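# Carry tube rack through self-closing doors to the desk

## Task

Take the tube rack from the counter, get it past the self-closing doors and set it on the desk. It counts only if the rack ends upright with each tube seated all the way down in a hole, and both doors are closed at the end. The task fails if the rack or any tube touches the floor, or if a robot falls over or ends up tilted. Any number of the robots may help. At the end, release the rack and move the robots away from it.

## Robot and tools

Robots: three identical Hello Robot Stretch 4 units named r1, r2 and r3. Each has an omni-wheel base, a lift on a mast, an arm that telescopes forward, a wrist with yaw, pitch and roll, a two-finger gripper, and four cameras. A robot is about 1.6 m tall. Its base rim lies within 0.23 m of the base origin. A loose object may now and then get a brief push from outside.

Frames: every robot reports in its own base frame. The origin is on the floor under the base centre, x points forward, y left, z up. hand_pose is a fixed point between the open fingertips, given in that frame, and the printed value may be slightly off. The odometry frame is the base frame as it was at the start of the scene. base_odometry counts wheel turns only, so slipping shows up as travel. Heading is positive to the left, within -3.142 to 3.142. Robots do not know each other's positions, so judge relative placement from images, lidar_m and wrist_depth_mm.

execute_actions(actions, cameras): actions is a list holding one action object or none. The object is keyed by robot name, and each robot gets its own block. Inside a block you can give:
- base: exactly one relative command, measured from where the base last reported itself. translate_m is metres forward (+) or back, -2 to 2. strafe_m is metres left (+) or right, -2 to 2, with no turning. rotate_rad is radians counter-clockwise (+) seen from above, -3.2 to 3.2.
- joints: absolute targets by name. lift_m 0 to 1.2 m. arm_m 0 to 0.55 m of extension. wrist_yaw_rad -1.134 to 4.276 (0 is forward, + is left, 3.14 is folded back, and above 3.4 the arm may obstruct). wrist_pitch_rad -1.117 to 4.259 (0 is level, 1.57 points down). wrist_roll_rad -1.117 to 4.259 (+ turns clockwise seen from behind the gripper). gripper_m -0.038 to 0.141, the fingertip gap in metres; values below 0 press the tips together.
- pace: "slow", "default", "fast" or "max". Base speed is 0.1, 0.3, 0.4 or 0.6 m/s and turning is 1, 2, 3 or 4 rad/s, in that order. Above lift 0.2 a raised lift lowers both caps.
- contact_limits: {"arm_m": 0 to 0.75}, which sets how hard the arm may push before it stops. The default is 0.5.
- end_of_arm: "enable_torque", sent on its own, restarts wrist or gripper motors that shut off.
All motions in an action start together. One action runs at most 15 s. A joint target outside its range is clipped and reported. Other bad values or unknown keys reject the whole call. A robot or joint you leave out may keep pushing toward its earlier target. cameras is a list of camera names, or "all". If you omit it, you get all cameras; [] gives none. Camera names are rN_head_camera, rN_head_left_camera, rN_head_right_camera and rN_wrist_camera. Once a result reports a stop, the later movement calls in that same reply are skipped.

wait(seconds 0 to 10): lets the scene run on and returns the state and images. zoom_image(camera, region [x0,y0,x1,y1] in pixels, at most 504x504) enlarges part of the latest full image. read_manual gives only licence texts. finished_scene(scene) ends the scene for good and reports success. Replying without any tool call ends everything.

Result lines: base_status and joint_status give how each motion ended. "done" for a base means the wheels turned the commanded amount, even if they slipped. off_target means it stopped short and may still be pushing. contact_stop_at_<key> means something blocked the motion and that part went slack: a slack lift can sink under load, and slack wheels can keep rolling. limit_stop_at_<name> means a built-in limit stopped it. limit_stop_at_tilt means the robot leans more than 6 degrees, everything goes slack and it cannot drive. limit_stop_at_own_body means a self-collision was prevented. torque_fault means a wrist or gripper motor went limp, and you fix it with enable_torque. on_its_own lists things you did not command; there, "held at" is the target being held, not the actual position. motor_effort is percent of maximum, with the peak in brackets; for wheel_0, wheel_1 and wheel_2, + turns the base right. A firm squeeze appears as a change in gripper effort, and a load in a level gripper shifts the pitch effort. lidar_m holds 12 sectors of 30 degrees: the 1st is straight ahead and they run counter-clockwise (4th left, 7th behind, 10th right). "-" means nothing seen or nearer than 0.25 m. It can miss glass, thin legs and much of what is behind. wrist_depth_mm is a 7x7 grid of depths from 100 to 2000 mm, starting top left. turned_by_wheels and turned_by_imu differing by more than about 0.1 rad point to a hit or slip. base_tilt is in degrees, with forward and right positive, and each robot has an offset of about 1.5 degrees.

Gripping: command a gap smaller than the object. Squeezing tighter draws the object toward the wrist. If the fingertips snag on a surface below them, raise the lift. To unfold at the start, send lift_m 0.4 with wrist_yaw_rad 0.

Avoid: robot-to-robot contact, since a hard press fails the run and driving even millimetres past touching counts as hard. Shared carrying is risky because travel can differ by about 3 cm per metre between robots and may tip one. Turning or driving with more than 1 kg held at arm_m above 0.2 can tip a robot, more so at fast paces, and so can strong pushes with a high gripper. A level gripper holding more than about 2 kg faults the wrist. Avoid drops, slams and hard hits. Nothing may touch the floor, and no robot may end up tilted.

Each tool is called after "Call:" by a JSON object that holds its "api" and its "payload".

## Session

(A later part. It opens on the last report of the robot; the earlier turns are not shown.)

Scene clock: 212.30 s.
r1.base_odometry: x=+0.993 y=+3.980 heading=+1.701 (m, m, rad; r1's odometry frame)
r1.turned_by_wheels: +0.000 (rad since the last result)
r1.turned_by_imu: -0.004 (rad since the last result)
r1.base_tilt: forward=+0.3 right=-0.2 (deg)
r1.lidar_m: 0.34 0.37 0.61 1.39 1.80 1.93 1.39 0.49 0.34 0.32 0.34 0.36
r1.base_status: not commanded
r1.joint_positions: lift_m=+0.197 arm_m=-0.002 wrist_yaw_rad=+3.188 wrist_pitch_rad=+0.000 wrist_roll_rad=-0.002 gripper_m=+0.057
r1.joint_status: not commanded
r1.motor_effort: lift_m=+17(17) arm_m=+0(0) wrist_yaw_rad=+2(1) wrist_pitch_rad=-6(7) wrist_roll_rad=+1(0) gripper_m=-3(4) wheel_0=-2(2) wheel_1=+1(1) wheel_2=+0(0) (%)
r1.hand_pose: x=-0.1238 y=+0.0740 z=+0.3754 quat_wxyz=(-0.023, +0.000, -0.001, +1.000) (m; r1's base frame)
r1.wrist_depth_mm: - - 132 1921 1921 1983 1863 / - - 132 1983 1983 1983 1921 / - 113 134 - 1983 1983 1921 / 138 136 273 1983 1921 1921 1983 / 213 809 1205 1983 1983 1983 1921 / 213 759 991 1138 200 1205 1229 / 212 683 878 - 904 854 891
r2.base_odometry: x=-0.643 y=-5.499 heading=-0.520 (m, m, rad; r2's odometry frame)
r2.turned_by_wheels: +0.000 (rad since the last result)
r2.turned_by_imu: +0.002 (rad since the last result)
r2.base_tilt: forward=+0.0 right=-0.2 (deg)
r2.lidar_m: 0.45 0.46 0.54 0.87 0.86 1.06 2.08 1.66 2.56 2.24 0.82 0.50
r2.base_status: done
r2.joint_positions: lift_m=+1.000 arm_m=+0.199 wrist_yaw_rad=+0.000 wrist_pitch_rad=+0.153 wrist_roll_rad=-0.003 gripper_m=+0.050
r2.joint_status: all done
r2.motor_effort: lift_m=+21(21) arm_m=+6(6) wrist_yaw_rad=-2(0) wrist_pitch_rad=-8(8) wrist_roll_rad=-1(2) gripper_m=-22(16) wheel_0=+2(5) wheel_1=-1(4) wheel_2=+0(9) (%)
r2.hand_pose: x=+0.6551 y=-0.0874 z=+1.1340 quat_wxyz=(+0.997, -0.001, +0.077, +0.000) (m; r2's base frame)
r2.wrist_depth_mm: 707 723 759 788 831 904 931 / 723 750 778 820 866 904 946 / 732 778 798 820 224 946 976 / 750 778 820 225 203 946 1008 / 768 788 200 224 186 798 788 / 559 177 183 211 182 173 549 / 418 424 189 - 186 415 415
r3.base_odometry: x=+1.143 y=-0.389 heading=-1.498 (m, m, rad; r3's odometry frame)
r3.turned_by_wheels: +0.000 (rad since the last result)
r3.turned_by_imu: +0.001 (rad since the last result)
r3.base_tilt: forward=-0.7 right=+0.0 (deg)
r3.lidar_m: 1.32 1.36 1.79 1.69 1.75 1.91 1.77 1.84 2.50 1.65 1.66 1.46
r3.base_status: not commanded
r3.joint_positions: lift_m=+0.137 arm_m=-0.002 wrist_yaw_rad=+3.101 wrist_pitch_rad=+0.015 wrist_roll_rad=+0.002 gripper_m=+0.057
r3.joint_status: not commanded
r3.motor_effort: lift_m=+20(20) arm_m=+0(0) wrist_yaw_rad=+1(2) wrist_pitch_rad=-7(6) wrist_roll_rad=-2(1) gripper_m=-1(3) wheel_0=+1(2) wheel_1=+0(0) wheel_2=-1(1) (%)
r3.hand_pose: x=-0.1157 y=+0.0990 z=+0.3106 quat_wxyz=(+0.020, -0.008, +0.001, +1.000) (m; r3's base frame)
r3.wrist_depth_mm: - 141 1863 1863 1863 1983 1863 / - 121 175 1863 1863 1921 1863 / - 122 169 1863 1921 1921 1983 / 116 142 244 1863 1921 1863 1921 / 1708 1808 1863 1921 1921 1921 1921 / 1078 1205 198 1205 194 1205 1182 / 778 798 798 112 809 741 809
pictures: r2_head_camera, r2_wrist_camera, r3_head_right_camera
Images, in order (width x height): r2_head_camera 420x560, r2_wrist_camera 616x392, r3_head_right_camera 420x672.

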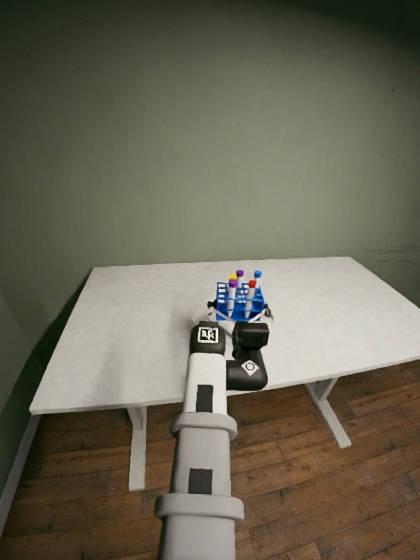

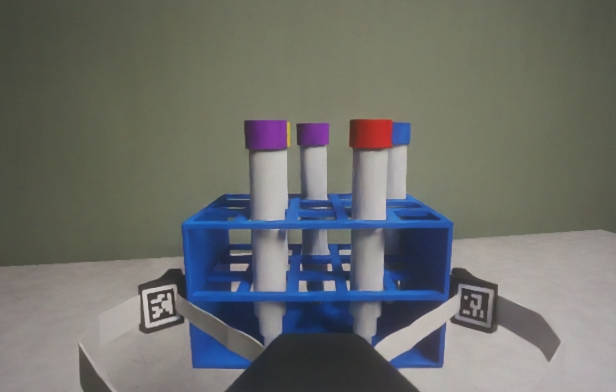

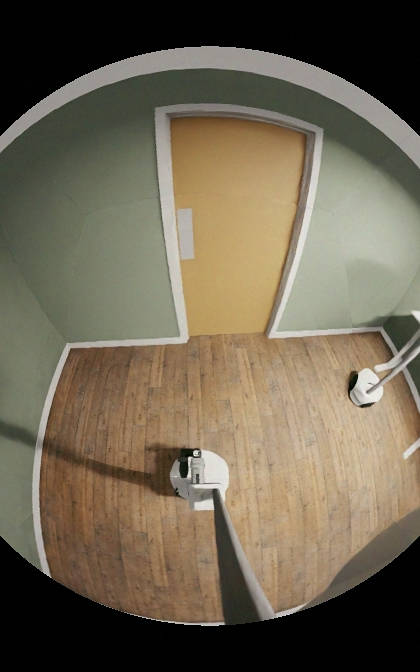

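Call:
{"api": "execute_actions", "payload": {"actions": [{"r2": {"joints": {"arm_m": 0.25, "lift_m": 0.872}}}], "cameras": ["r2_wrist_camera"]}}

Scene clock: 216.57 s.
r1.base_odometry: x=+0.993 y=+3.980 heading=+1.701 (m, m, rad; r1's odometry frame)
r1.turned_by_wheels: +0.000 (rad since the last result)
r1.turned_by_imu: -0.002 (rad since the last result)
r1.base_tilt: forward=+0.3 right=-0.3 (deg)
r1.lidar_m: 0.35 0.36 0.60 1.41 1.81 1.94 1.39 0.49 0.35 0.33 0.34 0.38
r1.base_status: not commanded
r1.joint_positions: lift_m=+0.197 arm_m=-0.002 wrist_yaw_rad=+3.188 wrist_pitch_rad=+0.000 wrist_roll_rad=-0.002 gripper_m=+0.057
r1.joint_status: not commanded
r1.motor_effort: lift_m=+17(17) arm_m=+0(0) wrist_yaw_rad=+2(1) wrist_pitch_rad=-7(6) wrist_roll_rad=-1(0) gripper_m=-3(3) wheel_0=-2(2) wheel_1=+1(1) wheel_2=+0(0) (%)
r1.hand_pose: x=-0.1238 y=+0.0740 z=+0.3754 quat_wxyz=(-0.023, +0.000, -0.001, +1.000) (m; r1's base frame)
r1.wrist_depth_mm: - - 132 1921 1921 1983 1921 / - - 132 1983 1983 1921 1863 / - 113 134 1983 1921 1921 1983 / 138 136 274 - 1983 1983 1863 / 213 798 1205 1921 1983 1921 1921 / 213 759 1008 1138 200 1229 1205 / 212 683 878 - 904 842 891
r2.base_odometry: x=-0.643 y=-5.499 heading=-0.520 (m, m, rad; r2's odometry frame)
r2.turned_by_wheels: +0.000 (rad since the last result)
r2.turned_by_imu: +0.001 (rad since the last result)
r2.base_tilt: forward=+0.0 right=-0.2 (deg)
r2.lidar_m: 0.43 0.43 0.53 0.88 0.89 1.06 2.09 1.65 2.55 2.25 0.79 0.50
r2.base_status: not commanded
r2.joint_positions: lift_m=+0.872 arm_m=+0.249 wrist_yaw_rad=+0.000 wrist_pitch_rad=+0.153 wrist_roll_rad=-0.003 gripper_m=+0.050
r2.joint_status: all done
r2.motor_effort: lift_m=+17(20) arm_m=+6(5) wrist_yaw_rad=-1(0) wrist_pitch_rad=-8(9) wrist_roll_rad=-1(1) gripper_m=-24(22) wheel_0=+2(2) wheel_1=-1(1) wheel_2=+0(0) (%)
r2.hand_pose: x=+0.7050 y=-0.0874 z=+1.0063 quat_wxyz=(+0.997, -0.001, +0.077, +0.000) (m; r2's base frame)
r2.wrist_depth_mm: 661 691 715 759 788 831 866 / 683 715 732 768 831 866 891 / 699 723 759 778 221 878 917 / 715 732 691 224 203 798 798 / 442 439 200 224 198 427 424 / 296 177 184 211 183 173 290 / 223 223 189 - 185 220 220
r3.base_odometry: x=+1.143 y=-0.389 heading=-1.498 (m, m, rad; r3's odometry frame)
r3.turned_by_wheels: +0.000 (rad since the last result)
r3.turned_by_imu: +0.000 (rad since the last result)
r3.base_tilt: forward=-0.7 right=+0.0 (deg)
r3.lidar_m: 1.31 1.40 1.76 1.68 1.77 1.88 1.78 1.85 2.48 1.66 1.66 1.50
r3.base_status: not commanded
r3.joint_positions: lift_m=+0.137 arm_m=-0.002 wrist_yaw_rad=+3.101 wrist_pitch_rad=+0.015 wrist_roll_rad=+0.002 gripper_m=+0.057
r3.joint_status: not commanded
r3.motor_effort: lift_m=+20(20) arm_m=+0(0) wrist_yaw_rad=+1(2) wrist_pitch_rad=-6(6) wrist_roll_rad=-2(2) gripper_m=-2(3) wheel_0=+1(2) wheel_1=+0(0) wheel_2=-1(1) (%)
r3.hand_pose: x=-0.1157 y=+0.0990 z=+0.3106 quat_wxyz=(+0.020, -0.008, +0.001, +1.000) (m; r3's base frame)
r3.wrist_depth_mm: - 141 1921 1921 1983 1983 1921 / - 121 175 1921 1983 1983 1983 / - 122 169 1863 1921 1983 1983 / 116 141 245 1921 1921 1863 1921 / 1661 1808 1921 1921 1921 1863 1921 / 1078 1205 198 1229 194 1229 1182 / 768 788 809 112 809 750 820
pictures: r2_wrist_camera
Images, in order (width x height): r2_wrist_camera 616x392.

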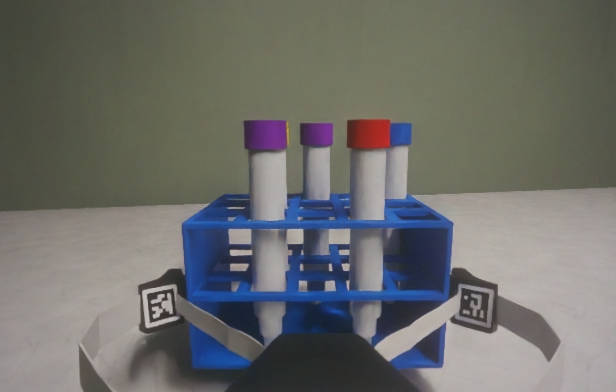

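Call:
{"api": "execute_actions", "payload": {"actions": [{"r2": {"joints": {"lift_m": 0.852}, "pace": "slow"}}], "cameras": ["r2_wrist_camera"]}}

Scene clock: 220.37 s.
r1.base_odometry: x=+0.993 y=+3.980 heading=+1.701 (m, m, rad; r1's odometry frame)
r1.turned_by_wheels: +0.000 (rad since the last result)
r1.turned_by_imu: -0.001 (rad since the last result)
r1.base_tilt: forward=+0.3 right=-0.3 (deg)
r1.lidar_m: 0.34 0.37 0.61 1.38 1.78 1.95 1.38 0.49 0.36 0.32 0.33 0.36
r1.base_status: not commanded
r1.joint_positions: lift_m=+0.197 arm_m=-0.002 wrist_yaw_rad=+3.188 wrist_pitch_rad=+0.000 wrist_roll_rad=-0.002 gripper_m=+0.057
r1.joint_status: not commanded
r1.motor_effort: lift_m=+17(17) arm_m=+0(0) wrist_yaw_rad=+1(2) wrist_pitch_rad=-6(6) wrist_roll_rad=+1(1) gripper_m=-3(2) wheel_0=-2(2) wheel_1=+1(1) wheel_2=+0(0) (%)
r1.hand_pose: x=-0.1238 y=+0.0740 z=+0.3754 quat_wxyz=(-0.023, +0.000, -0.001, +1.000) (m; r1's base frame)
r1.wrist_depth_mm: - - 131 1921 1983 1921 1921 / - - 132 1983 1921 1921 1921 / - 113 134 1983 1921 1983 1863 / 138 137 272 - 1921 1921 1921 / 213 798 1229 - 1983 1983 1983 / 214 759 1008 1138 200 1229 1229 / 212 683 891 - 904 842 891
r2.base_odometry: x=-0.643 y=-5.499 heading=-0.520 (m, m, rad; r2's odometry frame)
r2.turned_by_wheels: +0.000 (rad since the last result)
r2.turned_by_imu: +0.001 (rad since the last result)
r2.base_tilt: forward=+0.0 right=-0.2 (deg)
r2.lidar_m: 0.44 0.44 0.54 0.87 0.89 1.07 2.10 1.65 2.55 2.22 0.81 0.51
r2.base_status: not commanded
r2.joint_positions: lift_m=+0.852 arm_m=+0.249 wrist_yaw_rad=+0.000 wrist_pitch_rad=+0.153 wrist_roll_rad=-0.003 gripper_m=+0.050
r2.joint_status: all done
r2.motor_effort: lift_m=+17(18) arm_m=+6(5) wrist_yaw_rad=-1(2) wrist_pitch_rad=-9(8) wrist_roll_rad=-1(1) gripper_m=-22(20) wheel_0=+2(2) wheel_1=-1(1) wheel_2=+0(0) (%)
r2.hand_pose: x=+0.7050 y=-0.0874 z=+0.9863 quat_wxyz=(+0.997, -0.001, +0.077, +0.000) (m; r2's base frame)
r2.wrist_depth_mm: 661 691 732 750 778 831 866 / 676 699 723 768 809 854 904 / 691 732 741 768 222 878 946 / 707 715 603 225 202 683 676 / 377 377 201 223 186 366 366 / 255 176 183 211 182 172 247 / 192 192 180 - 179 190 -
r3.base_odometry: x=+1.143 y=-0.389 heading=-1.498 (m, m, rad; r3's odometry frame)
r3.turned_by_wheels: +0.000 (rad since the last result)
r3.turned_by_imu: +0.000 (rad since the last result)
r3.base_tilt: forward=-0.7 right=+0.0 (deg)
r3.lidar_m: 1.31 1.40 1.76 1.70 1.77 1.88 1.78 1.82 2.52 1.67 1.68 1.44
r3.base_status: not commanded
r3.joint_positions: lift_m=+0.137 arm_m=-0.002 wrist_yaw_rad=+3.101 wrist_pitch_rad=+0.015 wrist_roll_rad=+0.002 gripper_m=+0.057
r3.joint_status: not commanded
r3.motor_effort: lift_m=+20(20) arm_m=+0(0) wrist_yaw_rad=+2(0) wrist_pitch_rad=-6(5) wrist_roll_rad=-3(3) gripper_m=-3(1) wheel_0=+2(1) wheel_1=+0(0) wheel_2=-1(1) (%)
r3.hand_pose: x=-0.1157 y=+0.0990 z=+0.3106 quat_wxyz=(+0.020, -0.008, +0.001, +1.000) (m; r3's base frame)
r3.wrist_depth_mm: - 141 1863 1808 1921 1863 1983 / - 121 176 1863 1808 1983 1983 / - 122 170 1863 1921 1921 1921 / 116 141 244 1863 1863 1921 1921 / 1661 1863 1808 1863 1921 1863 1983 / 1060 1205 199 1205 193 1182 1182 / 759 788 831 112 820 741 809
pictures: r2_wrist_camera
Images, in order (width x height): r2_wrist_camera 616x392.

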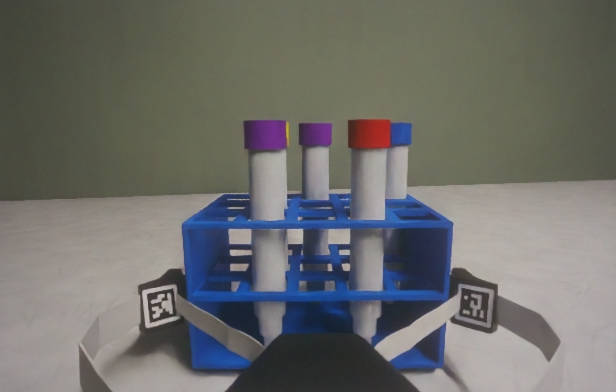

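Within ~1–2 mm of the surface. Lower slightly and open.

Call:
{"api": "execute_actions", "payload": {"actions": [{"r2": {"joints": {"lift_m": 0.85, "gripper_m": 0.141}}}], "cameras": ["r2_wrist_camera", "r2_head_camera"]}}

Scene clock: 224.37 s.
r1.base_odometry: x=+0.993 y=+3.980 heading=+1.701 (m, m, rad; r1's odometry frame)
r1.turned_by_wheels: +0.000 (rad since the last result)
r1.turned_by_imu: -0.001 (rad since the last result)
r1.base_tilt: forward=+0.2 right=-0.3 (deg)
r1.lidar_m: 0.35 0.37 0.62 1.38 1.81 1.95 1.38 0.48 0.34 0.32 0.35 0.36
r1.base_status: not commanded
r1.joint_positions: lift_m=+0.197 arm_m=-0.002 wrist_yaw_rad=+3.188 wrist_pitch_rad=+0.000 wrist_roll_rad=-0.002 gripper_m=+0.057
r1.joint_status: not commanded
r1.motor_effort: lift_m=+17(17) arm_m=+0(0) wrist_yaw_rad=+2(1) wrist_pitch_rad=-6(6) wrist_roll_rad=-1(0) gripper_m=-4(3) wheel_0=-2(2) wheel_1=+1(1) wheel_2=+0(0) (%)
r1.hand_pose: x=-0.1238 y=+0.0740 z=+0.3754 quat_wxyz=(-0.023, +0.000, -0.001, +1.000) (m; r1's base frame)
r1.wrist_depth_mm: - - 131 1983 1983 1983 1863 / - - 132 - 1983 1921 1921 / - 113 134 1983 1921 1983 1983 / 139 136 273 1983 1983 1983 1983 / 213 809 1205 1921 1983 1983 1921 / 213 759 1025 1118 200 1229 1229 / 212 683 891 - 904 831 904
r2.base_odometry: x=-0.643 y=-5.499 heading=-0.520 (m, m, rad; r2's odometry frame)
r2.turned_by_wheels: +0.000 (rad since the last result)
r2.turned_by_imu: +0.001 (rad since the last result)
r2.base_tilt: forward=+0.0 right=-0.2 (deg)
r2.lidar_m: 0.44 0.42 0.54 0.89 0.88 1.03 2.11 1.65 2.55 2.24 0.80 0.51
r2.base_status: not commanded
r2.joint_positions: lift_m=+0.850 arm_m=+0.249 wrist_yaw_rad=+0.000 wrist_pitch_rad=+0.153 wrist_roll_rad=-0.003 gripper_m=+0.141
r2.joint_status: all done
r2.motor_effort: lift_m=+17(15) arm_m=+5(6) wrist_yaw_rad=-1(1) wrist_pitch_rad=-6(8) wrist_roll_rad=+0(1) gripper_m=+2(22) wheel_0=+2(2) wheel_1=-1(1) wheel_2=+0(0) (%)
r2.hand_pose: x=+0.7051 y=-0.0874 z=+0.9845 quat_wxyz=(+0.997, -0.001, +0.076, +0.000) (m; r2's base frame)
r2.wrist_depth_mm: 668 699 723 750 798 842 854 / 683 715 741 768 809 866 891 / 699 723 741 788 820 878 917 / 707 732 609 221 220 683 683 / 373 370 251 227 209 366 362 / 253 236 200 206 205 220 247 / 190 190 191 - 199 180 191
r3.base_odometry: x=+1.143 y=-0.389 heading=-1.498 (m, m, rad; r3's odometry frame)
r3.turned_by_wheels: +0.000 (rad since the last result)
r3.turned_by_imu: +0.000 (rad since the last result)
r3.base_tilt: forward=-0.8 right=+0.0 (deg)
r3.lidar_m: 1.34 1.36 1.78 1.69 1.76 1.87 1.78 1.83 2.48 1.66 1.65 1.49
r3.base_status: not commanded
r3.joint_positions: lift_m=+0.137 arm_m=-0.002 wrist_yaw_rad=+3.101 wrist_pitch_rad=+0.015 wrist_roll_rad=+0.002 gripper_m=+0.057
r3.joint_status: not commanded
r3.motor_effort: lift_m=+20(20) arm_m=+0(0) wrist_yaw_rad=+1(2) wrist_pitch_rad=-6(5) wrist_roll_rad=-2(3) gripper_m=-3(2) wheel_0=+1(1) wheel_1=+0(1) wheel_2=-1(1) (%)
r3.hand_pose: x=-0.1157 y=+0.0990 z=+0.3106 quat_wxyz=(+0.020, -0.008, +0.001, +1.000) (m; r3's base frame)
r3.wrist_depth_mm: - 141 1863 1863 1921 1921 1921 / - 121 175 1863 1863 1921 1983 / - 122 170 1863 1983 1921 1863 / 116 141 243 1921 1863 1921 1983 / 1661 1863 1921 1921 1863 1921 1983 / 1078 1205 198 1229 193 1205 1182 / 778 809 809 112 809 750 820
pictures: r2_head_camera, r2_wrist_camera
Images, in order (width x height): r2_head_camera 420x560, r2_wrist_camera 616x392.

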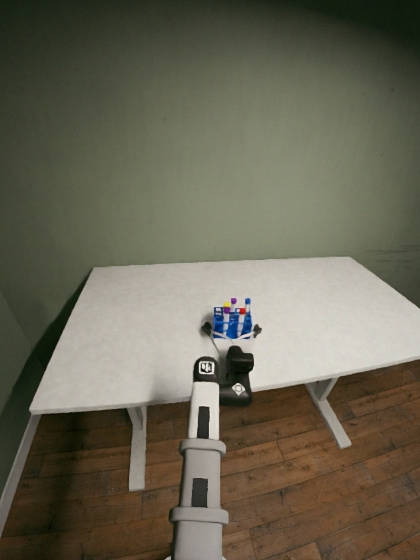

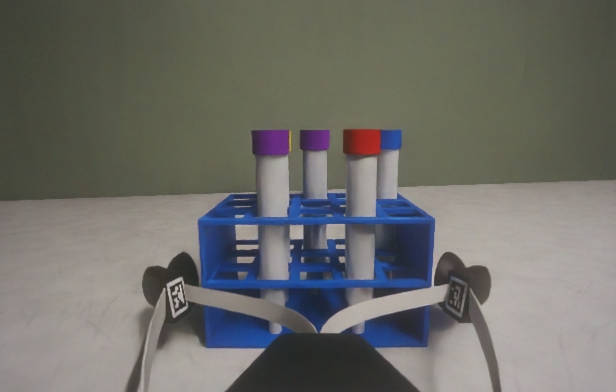

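Call:
{"api": "execute_actions", "payload": {"actions": [{"r2": {"base": {"translate_m": -0.15}, "joints": {"arm_m": 0.0}}}], "cameras": ["r2_wrist_camera", "r2_head_camera", "r1_head_left_camera", "r1_head_right_camera", "r3_head_camera"]}}

Scene clock: 229.00 s.
r1.base_odometry: x=+0.993 y=+3.980 heading=+1.701 (m, m, rad; r1's odometry frame)
r1.turned_by_wheels: +0.000 (rad since the last result)
r1.turned_by_imu: -0.002 (rad since the last result)
r1.base_tilt: forward=+0.2 right=-0.3 (deg)
r1.lidar_m: 0.34 0.36 0.61 1.37 1.79 1.94 1.39 0.48 0.34 0.33 0.33 0.37
r1.base_status: not commanded
r1.joint_positions: lift_m=+0.197 arm_m=-0.002 wrist_yaw_rad=+3.188 wrist_pitch_rad=+0.000 wrist_roll_rad=-0.002 gripper_m=+0.057
r1.joint_status: not commanded
r1.motor_effort: lift_m=+17(17) arm_m=+0(0) wrist_yaw_rad=+1(1) wrist_pitch_rad=-6(6) wrist_roll_rad=+0(1) gripper_m=-2(2) wheel_0=-2(2) wheel_1=+1(1) wheel_2=+0(0) (%)
r1.hand_pose: x=-0.1238 y=+0.0740 z=+0.3754 quat_wxyz=(-0.023, +0.000, -0.001, +1.000) (m; r1's base frame)
r1.wrist_depth_mm: - - 131 1921 1921 1863 1863 / - - 132 1983 1983 1983 1921 / - 113 134 1983 1921 1983 - / 139 137 273 - 1983 1921 1983 / 214 798 1229 1983 - 1921 1983 / 213 759 1008 1118 200 1255 1229 / 213 683 878 - 917 842 878
r2.base_odometry: x=-0.773 y=-5.424 heading=-0.520 (m, m, rad; r2's odometry frame)
r2.turned_by_wheels: +0.000 (rad since the last result)
r2.turned_by_imu: +0.001 (rad since the last result)
r2.base_tilt: forward=+0.0 right=-0.3 (deg)
r2.lidar_m: 0.58 0.57 0.95 0.84 0.85 1.00 1.95 1.53 2.58 2.27 1.10 0.66
r2.base_status: done
r2.joint_positions: lift_m=+0.850 arm_m=+0.003 wrist_yaw_rad=+0.000 wrist_pitch_rad=+0.152 wrist_roll_rad=-0.003 gripper_m=+0.141
r2.joint_status: all done
joint sent to its limit — the command would take r2.arm_m past its lower limit, so that joint was sent only as far as its limit.
r2.motor_effort: lift_m=+17(17) arm_m=-5(6) wrist_yaw_rad=-1(2) wrist_pitch_rad=-5(6) wrist_roll_rad=+0(1) gripper_m=-2(2) wheel_0=-1(6) wheel_1=+0(4) wheel_2=+0(11) (%)
r2.hand_pose: x=+0.4595 y=-0.0875 z=+0.9846 quat_wxyz=(+0.997, -0.001, +0.076, +0.000) (m; r2's base frame)
r2.wrist_depth_mm: 1008 1025 1098 1118 1160 1205 1366 / 1008 1042 1098 1160 1205 1229 1336 / 1042 1078 1138 1138 1255 1308 1397 / 732 732 715 591 715 691 699 / 377 377 421 418 462 449 931 / 1098 1138 1182 1255 1336 1430 1205 / 1138 1160 1255 - 1397 1464 1008
r3.base_odometry: x=+1.143 y=-0.389 heading=-1.498 (m, m, rad; r3's odometry frame)
r3.turned_by_wheels: +0.000 (rad since the last result)
r3.turned_by_imu: +0.000 (rad since the last result)
r3.base_tilt: forward=-0.7 right=+0.0 (deg)
r3.lidar_m: 1.30 1.35 1.74 1.69 1.73 1.87 1.78 1.87 2.50 1.55 1.51 1.48
r3.base_status: not commanded
r3.joint_positions: lift_m=+0.137 arm_m=-0.002 wrist_yaw_rad=+3.101 wrist_pitch_rad=+0.015 wrist_roll_rad=+0.002 gripper_m=+0.057
r3.joint_status: not commanded
r3.motor_effort: lift_m=+20(20) arm_m=-1(1) wrist_yaw_rad=+2(2) wrist_pitch_rad=-5(6) wrist_roll_rad=-2(2) gripper_m=-4(1) wheel_0=+1(1) wheel_1=+0(1) wheel_2=-1(1) (%)
r3.hand_pose: x=-0.1157 y=+0.0990 z=+0.3106 quat_wxyz=(+0.020, -0.008, +0.001, +1.000) (m; r3's base frame)
r3.wrist_depth_mm: - 141 1921 1863 1863 1921 1921 / - 121 176 1863 1921 1921 1983 / - 122 170 1983 1921 1983 1921 / 116 142 243 1921 1921 1921 1921 / 1661 1863 1863 1863 1863 1808 1921 / 1078 1205 198 1229 194 1182 1182 / 768 788 820 113 798 750 809
pictures: r1_head_left_camera, r1_head_right_camera, r2_head_camera, r2_wrist_camera, r3_head_camera
Images, in order (width x height): r1_head_left_camera 420x672, r1_head_right_camera 420x672, r2_head_camera 420x560, r2_wrist_camera 616x392, r3_head_camera 420x560.

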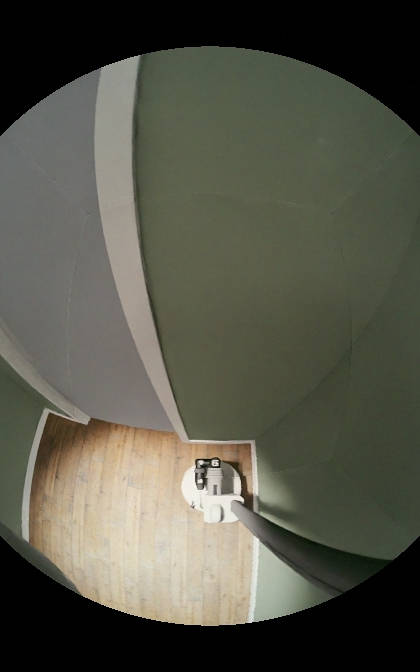

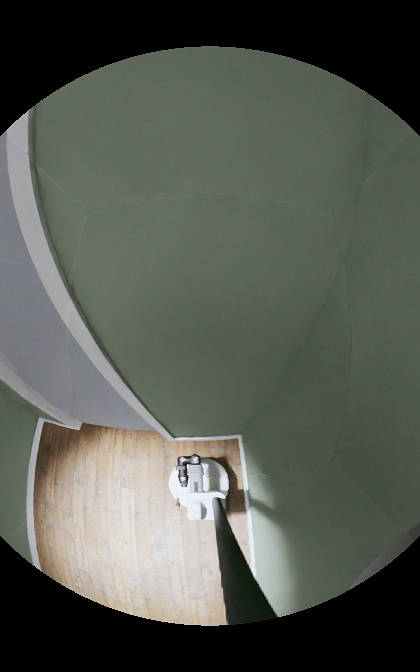

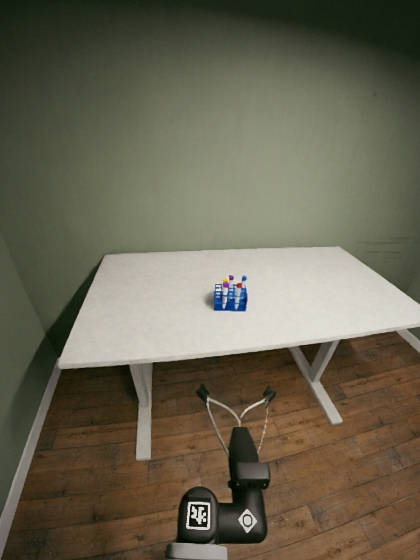

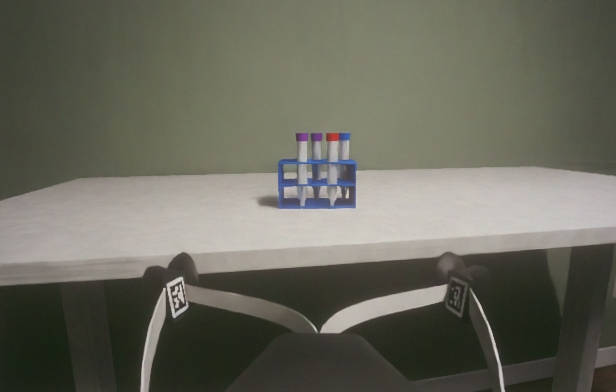

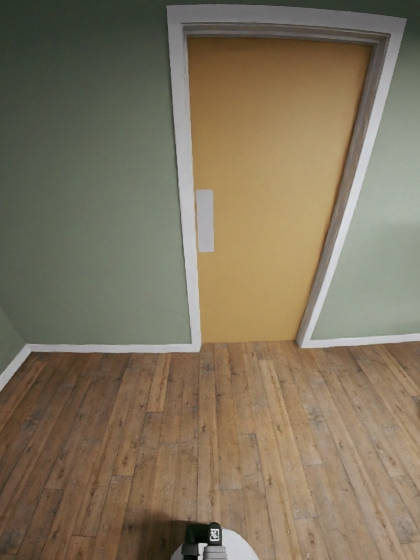

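The rack is upright on the desk, the caps are level, and both doors are shut.

Call:
{"api": "finished_scene", "payload": {"scene": 2}}

The scene is finished: the task was done.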